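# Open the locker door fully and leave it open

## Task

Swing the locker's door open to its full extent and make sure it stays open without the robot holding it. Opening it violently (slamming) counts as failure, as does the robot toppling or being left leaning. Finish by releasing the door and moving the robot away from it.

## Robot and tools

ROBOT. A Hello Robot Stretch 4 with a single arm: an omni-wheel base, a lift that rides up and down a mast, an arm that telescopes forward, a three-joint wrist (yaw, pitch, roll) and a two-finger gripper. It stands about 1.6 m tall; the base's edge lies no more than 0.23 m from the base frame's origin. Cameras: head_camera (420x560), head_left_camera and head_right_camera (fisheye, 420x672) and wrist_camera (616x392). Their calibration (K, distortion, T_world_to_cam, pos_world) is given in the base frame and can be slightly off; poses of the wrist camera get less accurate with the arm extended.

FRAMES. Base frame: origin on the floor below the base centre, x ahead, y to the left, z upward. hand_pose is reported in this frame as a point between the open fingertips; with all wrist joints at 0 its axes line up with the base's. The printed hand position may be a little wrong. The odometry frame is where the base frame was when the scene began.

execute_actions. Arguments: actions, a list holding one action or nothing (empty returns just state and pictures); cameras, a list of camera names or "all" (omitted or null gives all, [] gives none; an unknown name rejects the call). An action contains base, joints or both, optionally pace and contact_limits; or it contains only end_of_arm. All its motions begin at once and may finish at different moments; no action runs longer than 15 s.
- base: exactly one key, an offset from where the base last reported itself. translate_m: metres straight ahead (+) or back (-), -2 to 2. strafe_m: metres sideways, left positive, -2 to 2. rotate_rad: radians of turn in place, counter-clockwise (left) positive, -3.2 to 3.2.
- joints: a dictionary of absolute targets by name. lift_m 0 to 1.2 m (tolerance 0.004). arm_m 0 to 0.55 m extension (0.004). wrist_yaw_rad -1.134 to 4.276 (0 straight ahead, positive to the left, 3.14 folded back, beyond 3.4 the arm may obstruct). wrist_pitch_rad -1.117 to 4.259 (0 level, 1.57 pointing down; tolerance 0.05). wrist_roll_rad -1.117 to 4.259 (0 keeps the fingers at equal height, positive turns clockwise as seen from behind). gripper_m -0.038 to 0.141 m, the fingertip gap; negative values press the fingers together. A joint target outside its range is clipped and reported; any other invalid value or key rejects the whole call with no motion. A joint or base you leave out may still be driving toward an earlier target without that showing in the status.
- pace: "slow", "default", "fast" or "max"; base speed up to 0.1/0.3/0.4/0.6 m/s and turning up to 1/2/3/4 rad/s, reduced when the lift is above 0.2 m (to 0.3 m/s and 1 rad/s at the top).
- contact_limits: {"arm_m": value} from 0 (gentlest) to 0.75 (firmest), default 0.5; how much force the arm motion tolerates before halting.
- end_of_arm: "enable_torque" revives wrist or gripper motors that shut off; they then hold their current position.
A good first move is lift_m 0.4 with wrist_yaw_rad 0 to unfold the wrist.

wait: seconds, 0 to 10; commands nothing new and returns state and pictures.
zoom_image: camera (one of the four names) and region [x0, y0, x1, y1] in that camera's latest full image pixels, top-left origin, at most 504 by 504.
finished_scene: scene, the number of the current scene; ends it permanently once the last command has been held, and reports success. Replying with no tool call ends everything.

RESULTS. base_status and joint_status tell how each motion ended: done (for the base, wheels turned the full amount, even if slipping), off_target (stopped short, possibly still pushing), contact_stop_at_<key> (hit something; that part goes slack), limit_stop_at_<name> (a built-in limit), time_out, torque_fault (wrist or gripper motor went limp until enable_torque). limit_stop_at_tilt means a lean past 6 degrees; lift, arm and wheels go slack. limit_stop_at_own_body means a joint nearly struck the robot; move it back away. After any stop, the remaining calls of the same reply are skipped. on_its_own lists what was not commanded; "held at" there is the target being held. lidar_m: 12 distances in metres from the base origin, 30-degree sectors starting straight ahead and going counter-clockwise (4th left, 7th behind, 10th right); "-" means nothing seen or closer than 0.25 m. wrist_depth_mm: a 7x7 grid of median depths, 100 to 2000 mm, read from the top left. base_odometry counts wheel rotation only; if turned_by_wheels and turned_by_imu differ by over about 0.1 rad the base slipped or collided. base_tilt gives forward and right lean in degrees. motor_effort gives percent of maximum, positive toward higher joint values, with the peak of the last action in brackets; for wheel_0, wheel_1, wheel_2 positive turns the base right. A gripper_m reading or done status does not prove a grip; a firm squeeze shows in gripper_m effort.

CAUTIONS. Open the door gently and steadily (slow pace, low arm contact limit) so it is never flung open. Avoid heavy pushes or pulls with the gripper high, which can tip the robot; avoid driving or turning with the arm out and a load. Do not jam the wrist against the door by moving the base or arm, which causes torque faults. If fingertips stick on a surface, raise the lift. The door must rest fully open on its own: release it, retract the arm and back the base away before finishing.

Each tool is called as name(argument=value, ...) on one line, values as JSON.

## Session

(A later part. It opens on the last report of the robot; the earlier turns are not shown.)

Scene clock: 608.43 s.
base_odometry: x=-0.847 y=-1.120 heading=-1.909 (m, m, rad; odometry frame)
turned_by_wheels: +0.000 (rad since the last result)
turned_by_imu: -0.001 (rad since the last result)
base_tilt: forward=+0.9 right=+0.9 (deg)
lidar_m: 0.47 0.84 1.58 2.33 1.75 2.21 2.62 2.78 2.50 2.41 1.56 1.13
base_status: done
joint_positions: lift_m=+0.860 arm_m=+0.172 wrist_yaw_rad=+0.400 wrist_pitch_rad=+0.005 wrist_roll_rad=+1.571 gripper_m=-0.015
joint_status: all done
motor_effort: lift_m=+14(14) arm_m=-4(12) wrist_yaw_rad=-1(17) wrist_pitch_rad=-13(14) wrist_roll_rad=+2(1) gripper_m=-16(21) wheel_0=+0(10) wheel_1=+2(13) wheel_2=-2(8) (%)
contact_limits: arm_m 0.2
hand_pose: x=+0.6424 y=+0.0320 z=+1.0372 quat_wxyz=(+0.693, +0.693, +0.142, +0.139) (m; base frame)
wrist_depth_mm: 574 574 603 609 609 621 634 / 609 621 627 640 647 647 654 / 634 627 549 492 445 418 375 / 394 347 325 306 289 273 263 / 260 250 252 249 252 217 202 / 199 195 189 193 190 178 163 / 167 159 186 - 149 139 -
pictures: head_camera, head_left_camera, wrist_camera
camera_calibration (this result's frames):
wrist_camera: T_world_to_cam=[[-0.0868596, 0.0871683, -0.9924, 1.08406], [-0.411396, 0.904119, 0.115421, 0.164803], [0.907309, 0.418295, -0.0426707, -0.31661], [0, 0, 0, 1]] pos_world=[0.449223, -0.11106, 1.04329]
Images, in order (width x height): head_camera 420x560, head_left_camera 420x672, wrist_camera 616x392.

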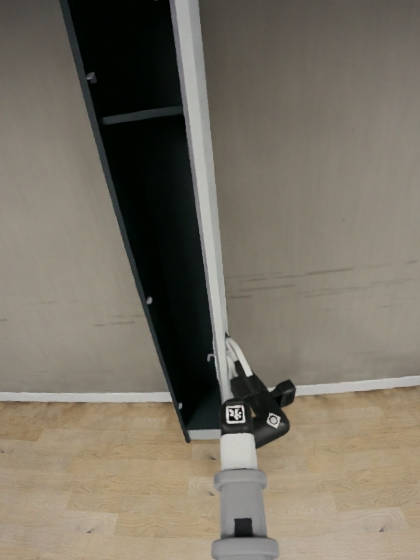

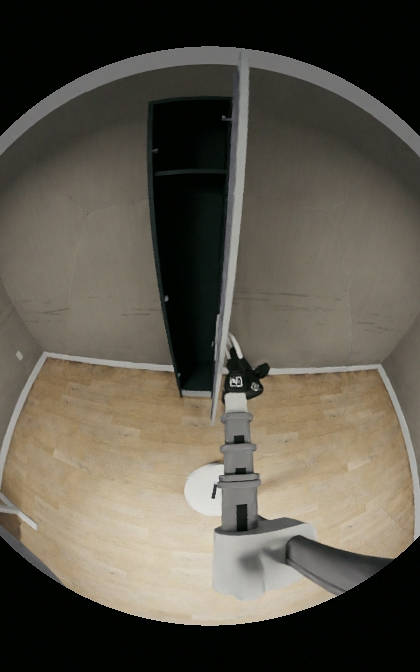

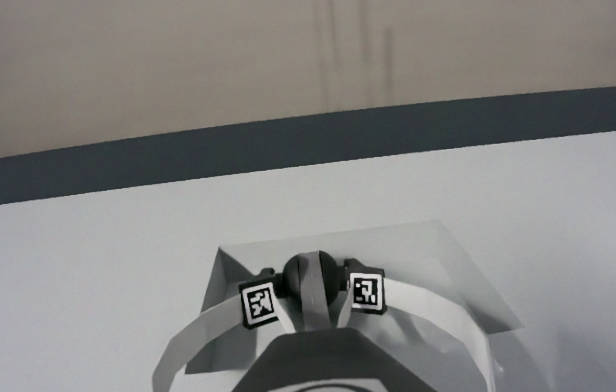

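execute_actions(actions=[{"joints": {"gripper_m": 0.035}}], cameras=["wrist_camera"])

execute_actions(actions=[{"joints": {"arm_m": 0.02, "wrist_yaw_rad": -0.6}, "base": {"strafe_m": 0.27}, "pace": "fast"}])

Scene clock: 653.87 s.
base_odometry: x=-0.847 y=-1.120 heading=-1.909 (m, m, rad; odometry frame)
turned_by_wheels: +0.000 (rad since the last result)
turned_by_imu: -0.002 (rad since the last result)
base_tilt: forward=+0.9 right=+0.8 (deg)
lidar_m: 0.48 0.85 1.57 2.32 1.79 2.23 2.64 2.78 2.50 2.40 1.56 1.13
base_status: not commanded
joint_positions: lift_m=+0.860 arm_m=+0.172 wrist_yaw_rad=+0.399 wrist_pitch_rad=+0.002 wrist_roll_rad=+1.571 gripper_m=+0.035
joint_status: all done
motor_effort: lift_m=+14(14) arm_m=-3(4) wrist_yaw_rad=+5(5) wrist_pitch_rad=-4(12) wrist_roll_rad=+0(3) gripper_m=-3(14) wheel_0=+0(0) wheel_1=+1(2) wheel_2=-2(2) (%)
hand_pose: x=+0.6422 y=+0.0314 z=+1.0380 quat_wxyz=(+0.693, +0.693, +0.141, +0.139) (m; base frame)
wrist_depth_mm: 574 591 603 603 615 621 640 / 609 621 627 634 640 661 647 / 634 640 559 496 455 418 387 / 399 351 329 309 293 277 266 / 265 254 251 251 253 220 205 / 203 198 194 206 196 185 166 / 170 164 182 - 151 141 -
pictures: wrist_camera
camera_calibration (this result's frames):
wrist_camera: T_world_to_cam=[[-0.0838871, 0.0885056, -0.992537, 1.08316], [-0.41018, 0.904682, 0.115339, 0.164383], [0.908138, 0.416794, -0.0395879, -0.319901], [0, 0, 0, 1]] pos_world=[0.448804, -0.111248, 1.04345]
Images, in order (width x height): wrist_camera 616x392.

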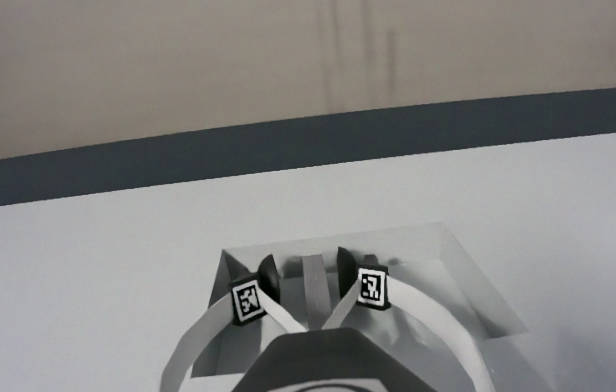

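Scene clock: 655.83 s.
base_odometry: x=-0.592 y=-1.210 heading=-1.909 (m, m, rad; odometry frame)
turned_by_wheels: +0.000 (rad since the last result)
turned_by_imu: +0.000 (rad since the last result)
base_tilt: forward=+0.7 right=+0.8 (deg)
lidar_m: 0.79 1.14 1.58 2.06 1.51 1.87 2.60 2.78 2.77 2.67 1.55 0.53
base_status: done
joint_positions: lift_m=+0.860 arm_m=+0.021 wrist_yaw_rad=-0.600 wrist_pitch_rad=+0.002 wrist_roll_rad=+1.571 gripper_m=+0.035
joint_status: all done
motor_effort: lift_m=+14(14) arm_m=-6(6) wrist_yaw_rad=+0(5) wrist_pitch_rad=-5(7) wrist_roll_rad=-3(2) gripper_m=-4(5) wheel_0=+0(10) wheel_1=-2(12) wheel_2=-1(1) (%)
hand_pose: x=+0.3807 y=-0.2351 z=+1.0378 quat_wxyz=(+0.675, +0.676, -0.208, -0.210) (m; base frame)
wrist_depth_mm: 1863 1756 1756 1708 1661 1576 1366 / 1576 1537 1499 1464 1397 1464 1336 / 1366 1366 1336 1308 1281 1255 1229 / 1229 1229 1160 1160 1160 1118 1118 / 1042 1078 1060 1078 1025 1025 1008 / 991 991 202 342 196 368 373 / 351 362 364 - 569 699 820
pictures: head_camera, head_left_camera, head_right_camera, wrist_camera
camera_calibration (this result's frames):
wrist_camera: T_world_to_cam=[[0.0284588, 0.118819, -0.992508, 1.04893], [0.5387, 0.834563, 0.115357, -0.0795143], [0.842017, -0.537947, -0.0402573, -0.169888], [0, 0, 0, 1]] pos_world=[0.156031, -0.149664, 1.04341]
Images, in order (width x height): head_camera 420x560, head_left_camera 420x672, head_right_camera 420x672, wrist_camera 616x392.

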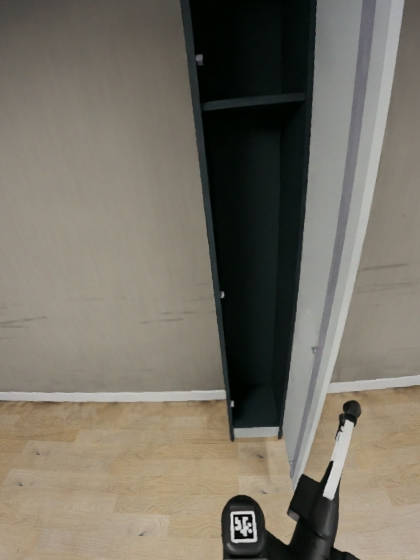

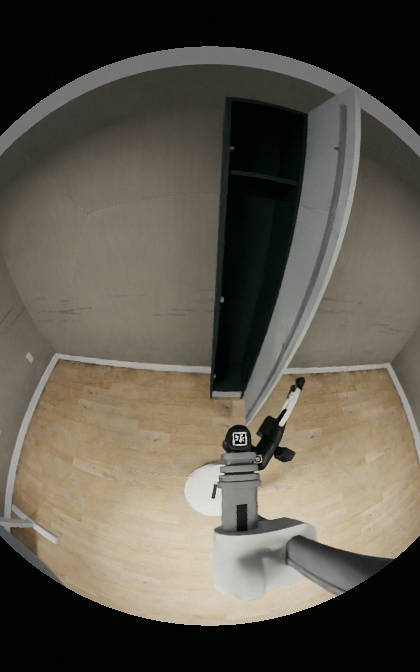

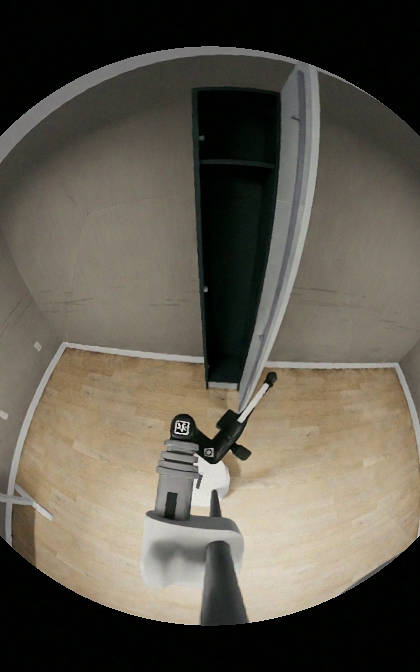

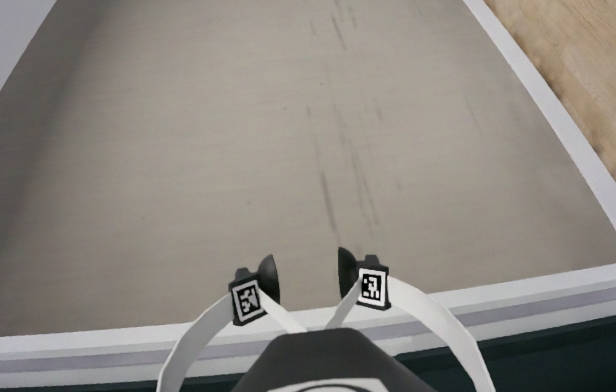

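execute_actions(actions=[{"joints": {"arm_m": 0.182, "wrist_yaw_rad": -0.1, "lift_m": 0.67, "gripper_m": 0.0}, "base": {"strafe_m": -0.072}, "pace": "fast", "contact_limits": {"arm_m": 0.2}}])

Scene clock: 697.47 s.
base_odometry: x=-0.660 y=-1.186 heading=-1.909 (m, m, rad; odometry frame)
turned_by_wheels: +0.000 (rad since the last result)
turned_by_imu: -0.002 (rad since the last result)
base_tilt: forward=+0.7 right=+0.8 (deg)
lidar_m: 0.58 1.14 1.54 2.12 1.60 1.95 2.63 2.78 2.71 2.60 1.57 0.51
base_status: done
joint_positions: lift_m=+0.670 arm_m=+0.181 wrist_yaw_rad=-0.100 wrist_pitch_rad=+0.002 wrist_roll_rad=+1.571 gripper_m=+0.000
joint_status: all done
motor_effort: lift_m=+14(14) arm_m=+6(6) wrist_yaw_rad=+0(4) wrist_pitch_rad=-6(5) wrist_roll_rad=+0(1) gripper_m=-4(4) wheel_0=-2(10) wheel_1=+0(9) wheel_2=+0(2) (%)
contact_limits: arm_m 0.2
hand_pose: x=+0.6302 y=-0.1157 z=+0.8479 quat_wxyz=(+0.706, +0.706, -0.035, -0.036) (m; base frame)
wrist_depth_mm: 750 759 759 759 759 768 759 / 741 750 750 750 759 759 759 / 750 732 112 112 112 113 - / 111 111 136 150 152 480 707 / 166 683 691 699 699 707 691 / 683 683 676 192 187 691 691 / 668 676 661 - 627 530 535
pictures: head_camera, head_left_camera, head_right_camera, wrist_camera
camera_calibration (this result's frames):
wrist_camera: T_world_to_cam=[[-0.0319715, 0.117906, -0.99251, 0.877105], [0.072419, 0.990681, 0.115356, 0.0203445], [0.996862, -0.0681885, -0.0402122, -0.366636], [0, 0, 0, 1]] pos_world=[0.392054, -0.148571, 0.853446]
Images, in order (width x height): head_camera 420x560, head_left_camera 420x672, head_right_camera 420x672, wrist_camera 616x392.

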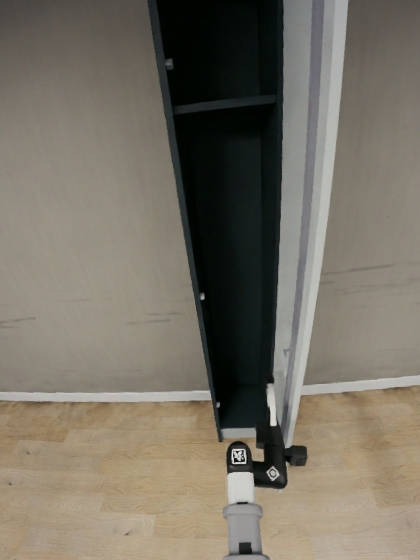

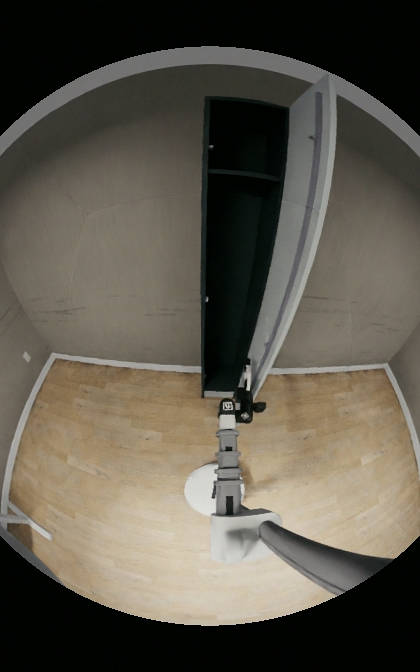

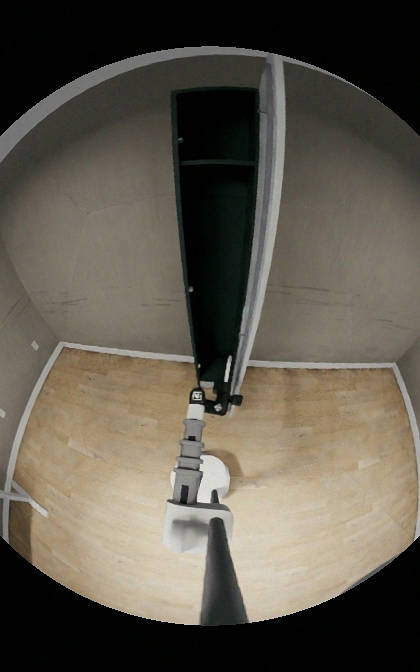

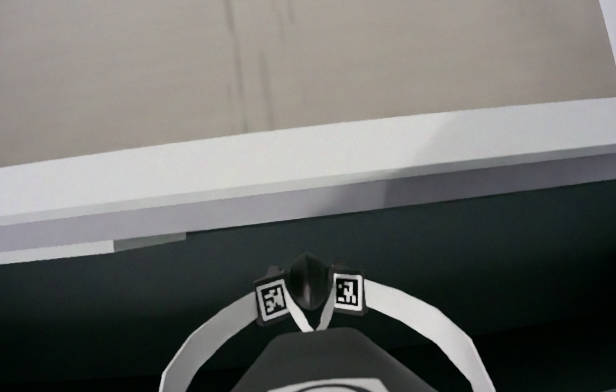

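execute_actions(actions=[{"base": {"strafe_m": -0.135}, "pace": "slow"}])

Scene clock: 713.13 s.
base_odometry: x=-0.787 y=-1.141 heading=-1.909 (m, m, rad; odometry frame)
turned_by_wheels: +0.000 (rad since the last result)
turned_by_imu: -0.002 (rad since the last result)
base_tilt: forward=+0.8 right=+0.6 (deg)
lidar_m: 0.62 0.83 1.60 2.27 1.72 2.14 2.64 2.76 2.53 2.45 1.55 0.59
base_status: done
joint_positions: lift_m=+0.670 arm_m=+0.181 wrist_yaw_rad=-0.100 wrist_pitch_rad=+0.002 wrist_roll_rad=+1.571 gripper_m=+0.000
joint_status: not commanded
motor_effort: lift_m=+14(14) arm_m=+6(6) wrist_yaw_rad=+1(22) wrist_pitch_rad=-6(5) wrist_roll_rad=-3(1) gripper_m=-7(5) wheel_0=+0(11) wheel_1=-2(0) wheel_2=+0(1) (%)
hand_pose: x=+0.6302 y=-0.1157 z=+0.8479 quat_wxyz=(+0.706, +0.706, -0.035, -0.036) (m; base frame)
wrist_depth_mm: 759 750 759 759 768 750 759 / 741 750 173 172 173 173 175 / 171 177 183 188 191 193 196 / 191 194 198 224 232 243 251 / 213 223 259 256 286 304 322 / 270 322 298 193 187 399 676 / 407 668 668 - 683 668 676
pictures: head_camera, head_left_camera, head_right_camera, wrist_camera
camera_calibration (this result's frames):
wrist_camera: T_world_to_cam=[[-0.0319286, 0.117901, -0.992512, 0.877092], [0.0724038, 0.990682, 0.115355, 0.0203507], [0.996864, -0.0681785, -0.0401676, -0.366677], [0, 0, 0, 1]] pos_world=[0.392058, -0.148571, 0.853448]
Images, in order (width x height): head_camera 420x560, head_left_camera 420x672, head_right_camera 420x672, wrist_camera 616x392.

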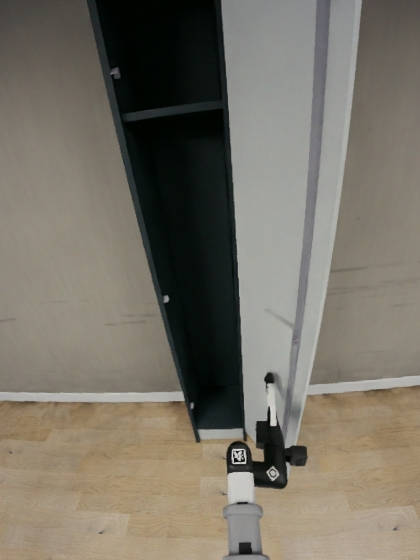

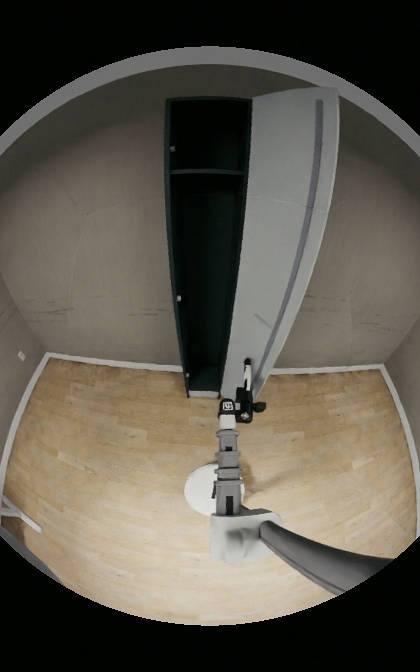

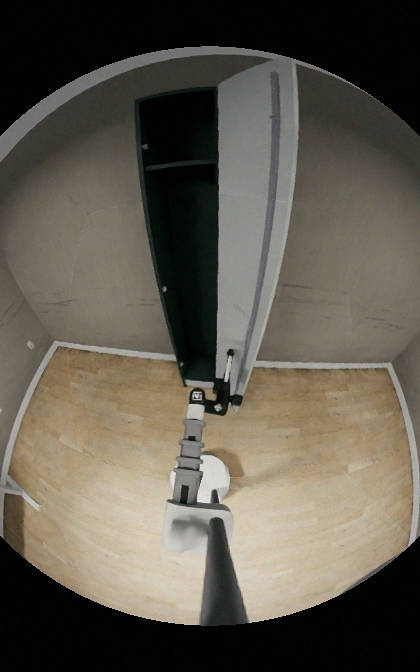

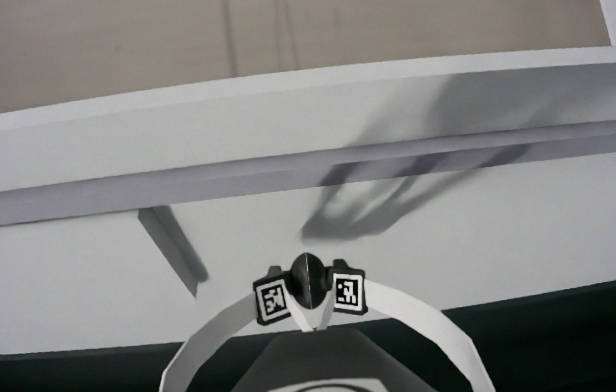

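execute_actions(actions=[{"joints": {"arm_m": 0.324}, "base": {"strafe_m": -0.085}, "pace": "slow", "contact_limits": {"arm_m": 0.08}}])

Scene clock: 734.93 s.
base_odometry: x=-0.867 y=-1.113 heading=-1.909 (m, m, rad; odometry frame)
turned_by_wheels: +0.000 (rad since the last result)
turned_by_imu: -0.002 (rad since the last result)
base_tilt: forward=+0.8 right=+0.7 (deg)
lidar_m: 0.74 0.86 1.56 2.36 1.80 2.24 2.65 2.78 2.48 2.38 1.56 0.76
base_status: done
joint_positions: lift_m=+0.670 arm_m=+0.323 wrist_yaw_rad=-0.100 wrist_pitch_rad=+0.002 wrist_roll_rad=+1.571 gripper_m=+0.000
joint_status: all done
motor_effort: lift_m=+14(14) arm_m=+6(10) wrist_yaw_rad=+1(4) wrist_pitch_rad=-5(5) wrist_roll_rad=+1(0) gripper_m=-5(4) wheel_0=+2(10) wheel_1=+0(5) wheel_2=+0(3) (%)
contact_limits: arm_m 0.08
hand_pose: x=+0.7721 y=-0.1158 z=+0.8480 quat_wxyz=(+0.706, +0.706, -0.035, -0.036) (m; base frame)
wrist_depth_mm: 609 609 609 603 609 609 609 / 597 597 242 242 244 243 244 / 240 240 240 243 243 244 246 / 223 224 242 242 243 245 245 / 223 224 241 243 243 245 246 / 223 224 241 193 187 245 246 / 240 239 241 - 245 245 246
pictures: head_camera, head_left_camera, head_right_camera, wrist_camera
camera_calibration (this result's frames):
wrist_camera: T_world_to_cam=[[-0.0317053, 0.117891, -0.99252, 0.881522], [0.0726445, 0.990665, 0.11535, 0.00995714], [0.996854, -0.0684439, -0.0399734, -0.508359], [0, 0, 0, 1]] pos_world=[0.533985, -0.148581, 0.853459]
Images, in order (width x height): head_camera 420x560, head_left_camera 420x672, head_right_camera 420x672, wrist_camera 616x392.

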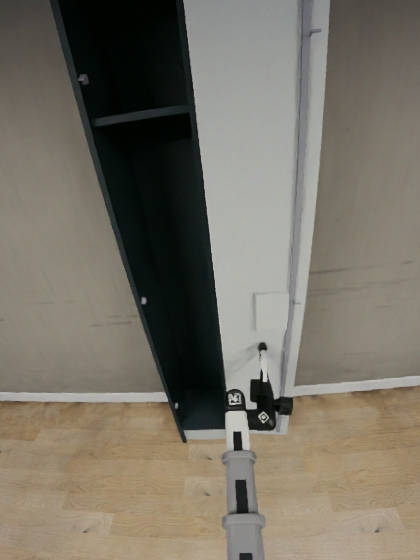

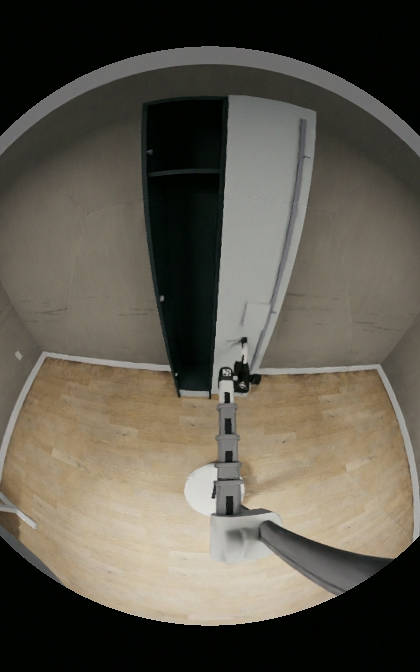

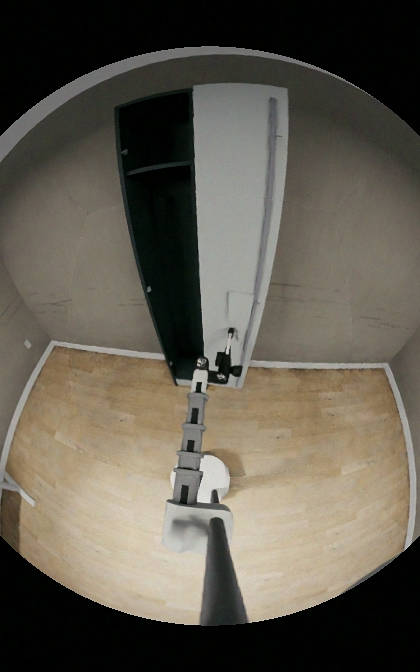

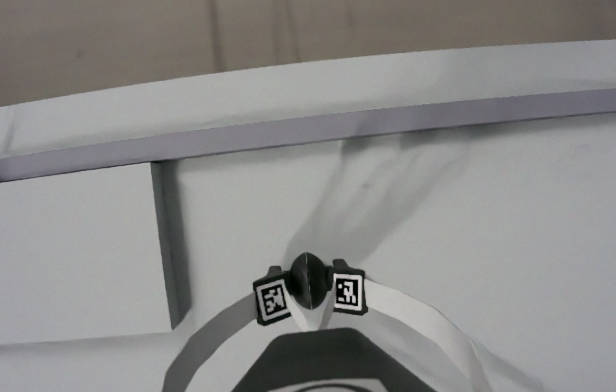

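execute_actions(actions=[{"joints": {"arm_m": 0.337}, "pace": "slow", "contact_limits": {"arm_m": 0.06}}], cameras=["wrist_camera", "head_camera"])

Scene clock: 744.67 s.
base_odometry: x=-0.867 y=-1.113 heading=-1.909 (m, m, rad; odometry frame)
turned_by_wheels: +0.000 (rad since the last result)
turned_by_imu: -0.001 (rad since the last result)
base_tilt: forward=+0.7 right=+0.8 (deg)
lidar_m: 0.75 0.83 1.60 2.36 1.79 2.24 2.64 2.78 2.47 2.38 1.53 0.79
base_status: not commanded
joint_positions: lift_m=+0.670 arm_m=+0.330 wrist_yaw_rad=-0.106 wrist_pitch_rad=+0.002 wrist_roll_rad=+1.571 gripper_m=+0.000
joint_status: arm_m contact_stop (moved +0.007 of +0.014)
on_its_own: arm_m is slack since a contact_stop (your +0.337 is given up); wrist_yaw_rad is at rest, and its effort (+17) is outside its rest range (-13 to +13)
motor_effort: lift_m=+14(14) arm_m=+0(12) wrist_yaw_rad=+17(18) wrist_pitch_rad=-4(5) wrist_roll_rad=-3(1) gripper_m=-3(5) wheel_0=+4(4) wheel_1=+2(2) wheel_2=-5(5) (%)
contact_limits: arm_m 0.06
hand_pose: x=+0.7782 y=-0.1174 z=+0.8481 quat_wxyz=(+0.706, +0.706, -0.037, -0.038) (m; base frame)
wrist_depth_mm: 609 603 603 603 609 609 615 / 591 237 237 236 238 239 240 / 235 236 236 235 238 239 240 / 218 219 236 237 238 240 240 / 216 218 237 237 238 239 241 / 218 216 236 204 189 239 240 / 235 236 236 - 238 240 240
pictures: head_camera, wrist_camera
camera_calibration (this result's frames):
wrist_camera: T_world_to_cam=[[-0.0307047, 0.118035, -0.992535, 0.881247], [0.0782735, 0.990237, 0.115341, 0.0066567], [0.996459, -0.0741477, -0.039644, -0.515169], [0, 0, 0, 1]] pos_world=[0.539882, -0.148809, 0.853477]
Images, in order (width x height): head_camera 420x560, wrist_camera 616x392.

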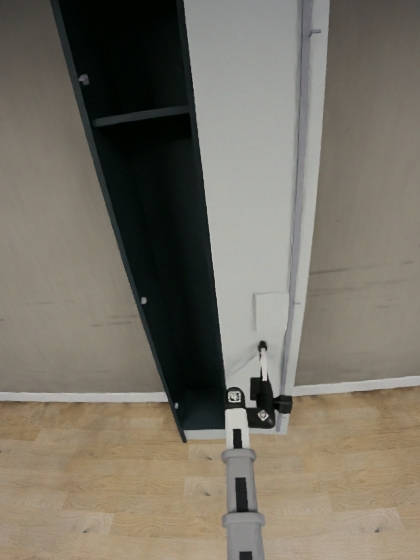

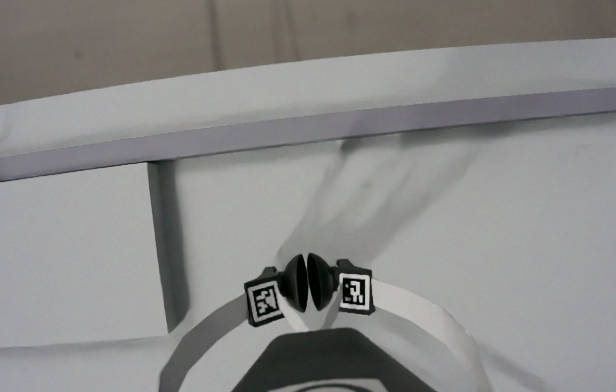

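The door is at its stop (≈176°). Backing off now.

execute_actions(actions=[{"joints": {"arm_m": 0.0}, "base": {"translate_m": -0.2}, "pace": "fast"}])

Scene clock: 749.03 s.
base_odometry: x=-0.801 y=-0.924 heading=-1.909 (m, m, rad; odometry frame)
turned_by_wheels: +0.000 (rad since the last result)
turned_by_imu: -0.001 (rad since the last result)
base_tilt: forward=+0.7 right=+0.9 (deg)
lidar_m: 0.95 1.04 1.87 2.31 1.69 2.24 2.44 2.56 2.47 2.38 1.84 0.97
base_status: done
joint_positions: lift_m=+0.670 arm_m=+0.001 wrist_yaw_rad=-0.100 wrist_pitch_rad=+0.002 wrist_roll_rad=+1.571 gripper_m=+0.000
joint_status: all done
motor_effort: lift_m=+14(14) arm_m=-6(8) wrist_yaw_rad=+1(17) wrist_pitch_rad=-6(5) wrist_roll_rad=-2(2) gripper_m=-6(6) wheel_0=-1(5) wheel_1=+0(8) wheel_2=+0(11) (%)
hand_pose: x=+0.4504 y=-0.1159 z=+0.8479 quat_wxyz=(+0.706, +0.706, -0.035, -0.036) (m; base frame)
wrist_depth_mm: 1138 1160 1160 1160 1160 1160 1098 / 1138 1138 1160 1138 1138 1138 1078 / 1118 1098 1160 1118 1118 1118 991 / 1098 1098 759 768 768 778 778 / 759 768 741 759 768 768 768 / 759 759 768 193 187 1078 946 / 946 1042 1042 - 1042 1008 960
pictures: head_camera, head_left_camera, head_right_camera, wrist_camera
camera_calibration (this result's frames):
wrist_camera: T_world_to_cam=[[-0.0319346, 0.11792, -0.992509, 0.871352], [0.0728333, 0.99065, 0.115356, 0.0332886], [0.996833, -0.0686039, -0.0402245, -0.187456], [0, 0, 0, 1]] pos_world=[0.212264, -0.148588, 0.853445]
Images, in order (width x height): head_camera 420x560, head_left_camera 420x672, head_right_camera 420x672, wrist_camera 616x392.

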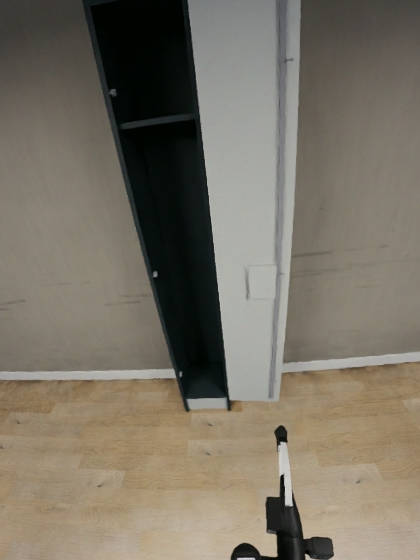

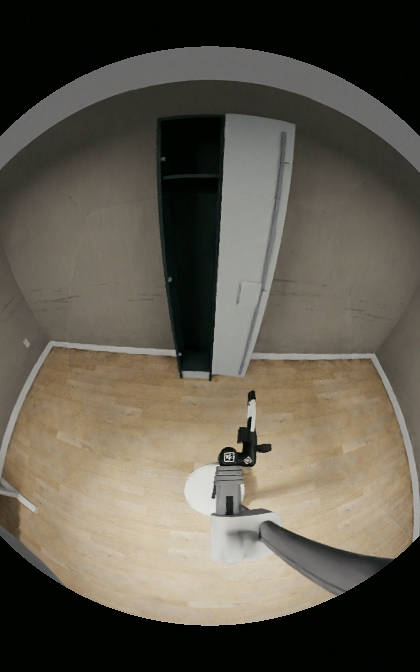

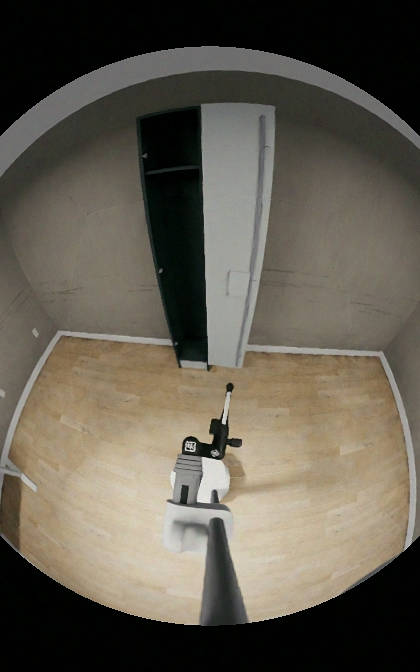

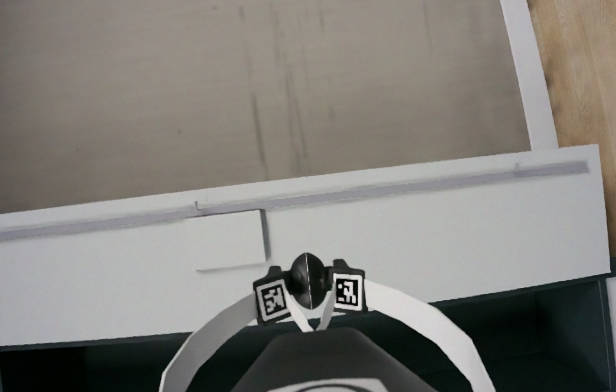

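execute_actions(actions=[], cameras=["head_camera"])

Scene clock: 751.63 s.
base_odometry: x=-0.801 y=-0.924 heading=-1.909 (m, m, rad; odometry frame)
turned_by_wheels: +0.000 (rad since the last result)
turned_by_imu: -0.001 (rad since the last result)
base_tilt: forward=+0.9 right=+0.8 (deg)
lidar_m: 0.93 1.04 1.87 2.30 1.70 2.26 2.43 2.57 2.48 2.36 1.82 0.99
base_status: done
joint_positions: lift_m=+0.670 arm_m=+0.001 wrist_yaw_rad=-0.100 wrist_pitch_rad=+0.002 wrist_roll_rad=+1.571 gripper_m=+0.000
joint_status: all done
motor_effort: lift_m=+14(14) arm_m=-6(8) wrist_yaw_rad=+2(17) wrist_pitch_rad=-5(5) wrist_roll_rad=-2(2) gripper_m=-5(6) wheel_0=+0(5) wheel_1=+0(8) wheel_2=+0(11) (%)
hand_pose: x=+0.4504 y=-0.1159 z=+0.8479 quat_wxyz=(+0.706, +0.706, -0.035, -0.036) (m; base frame)
wrist_depth_mm: 1182 1160 1160 1182 1160 1160 1078 / 1138 1160 1160 1138 1160 1182 1098 / 1138 1138 1118 1098 1118 1138 1008 / 1118 1098 768 768 759 768 768 / 750 759 741 778 768 768 788 / 759 759 759 193 187 1060 960 / 946 1060 1042 - 1042 976 946
pictures: head_camera
Images, in order (width x height): head_camera 420x560.

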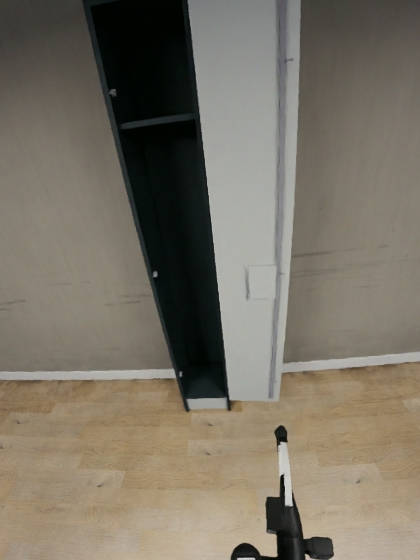

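finished_scene(scene=2)

The scene is finished: the task was done.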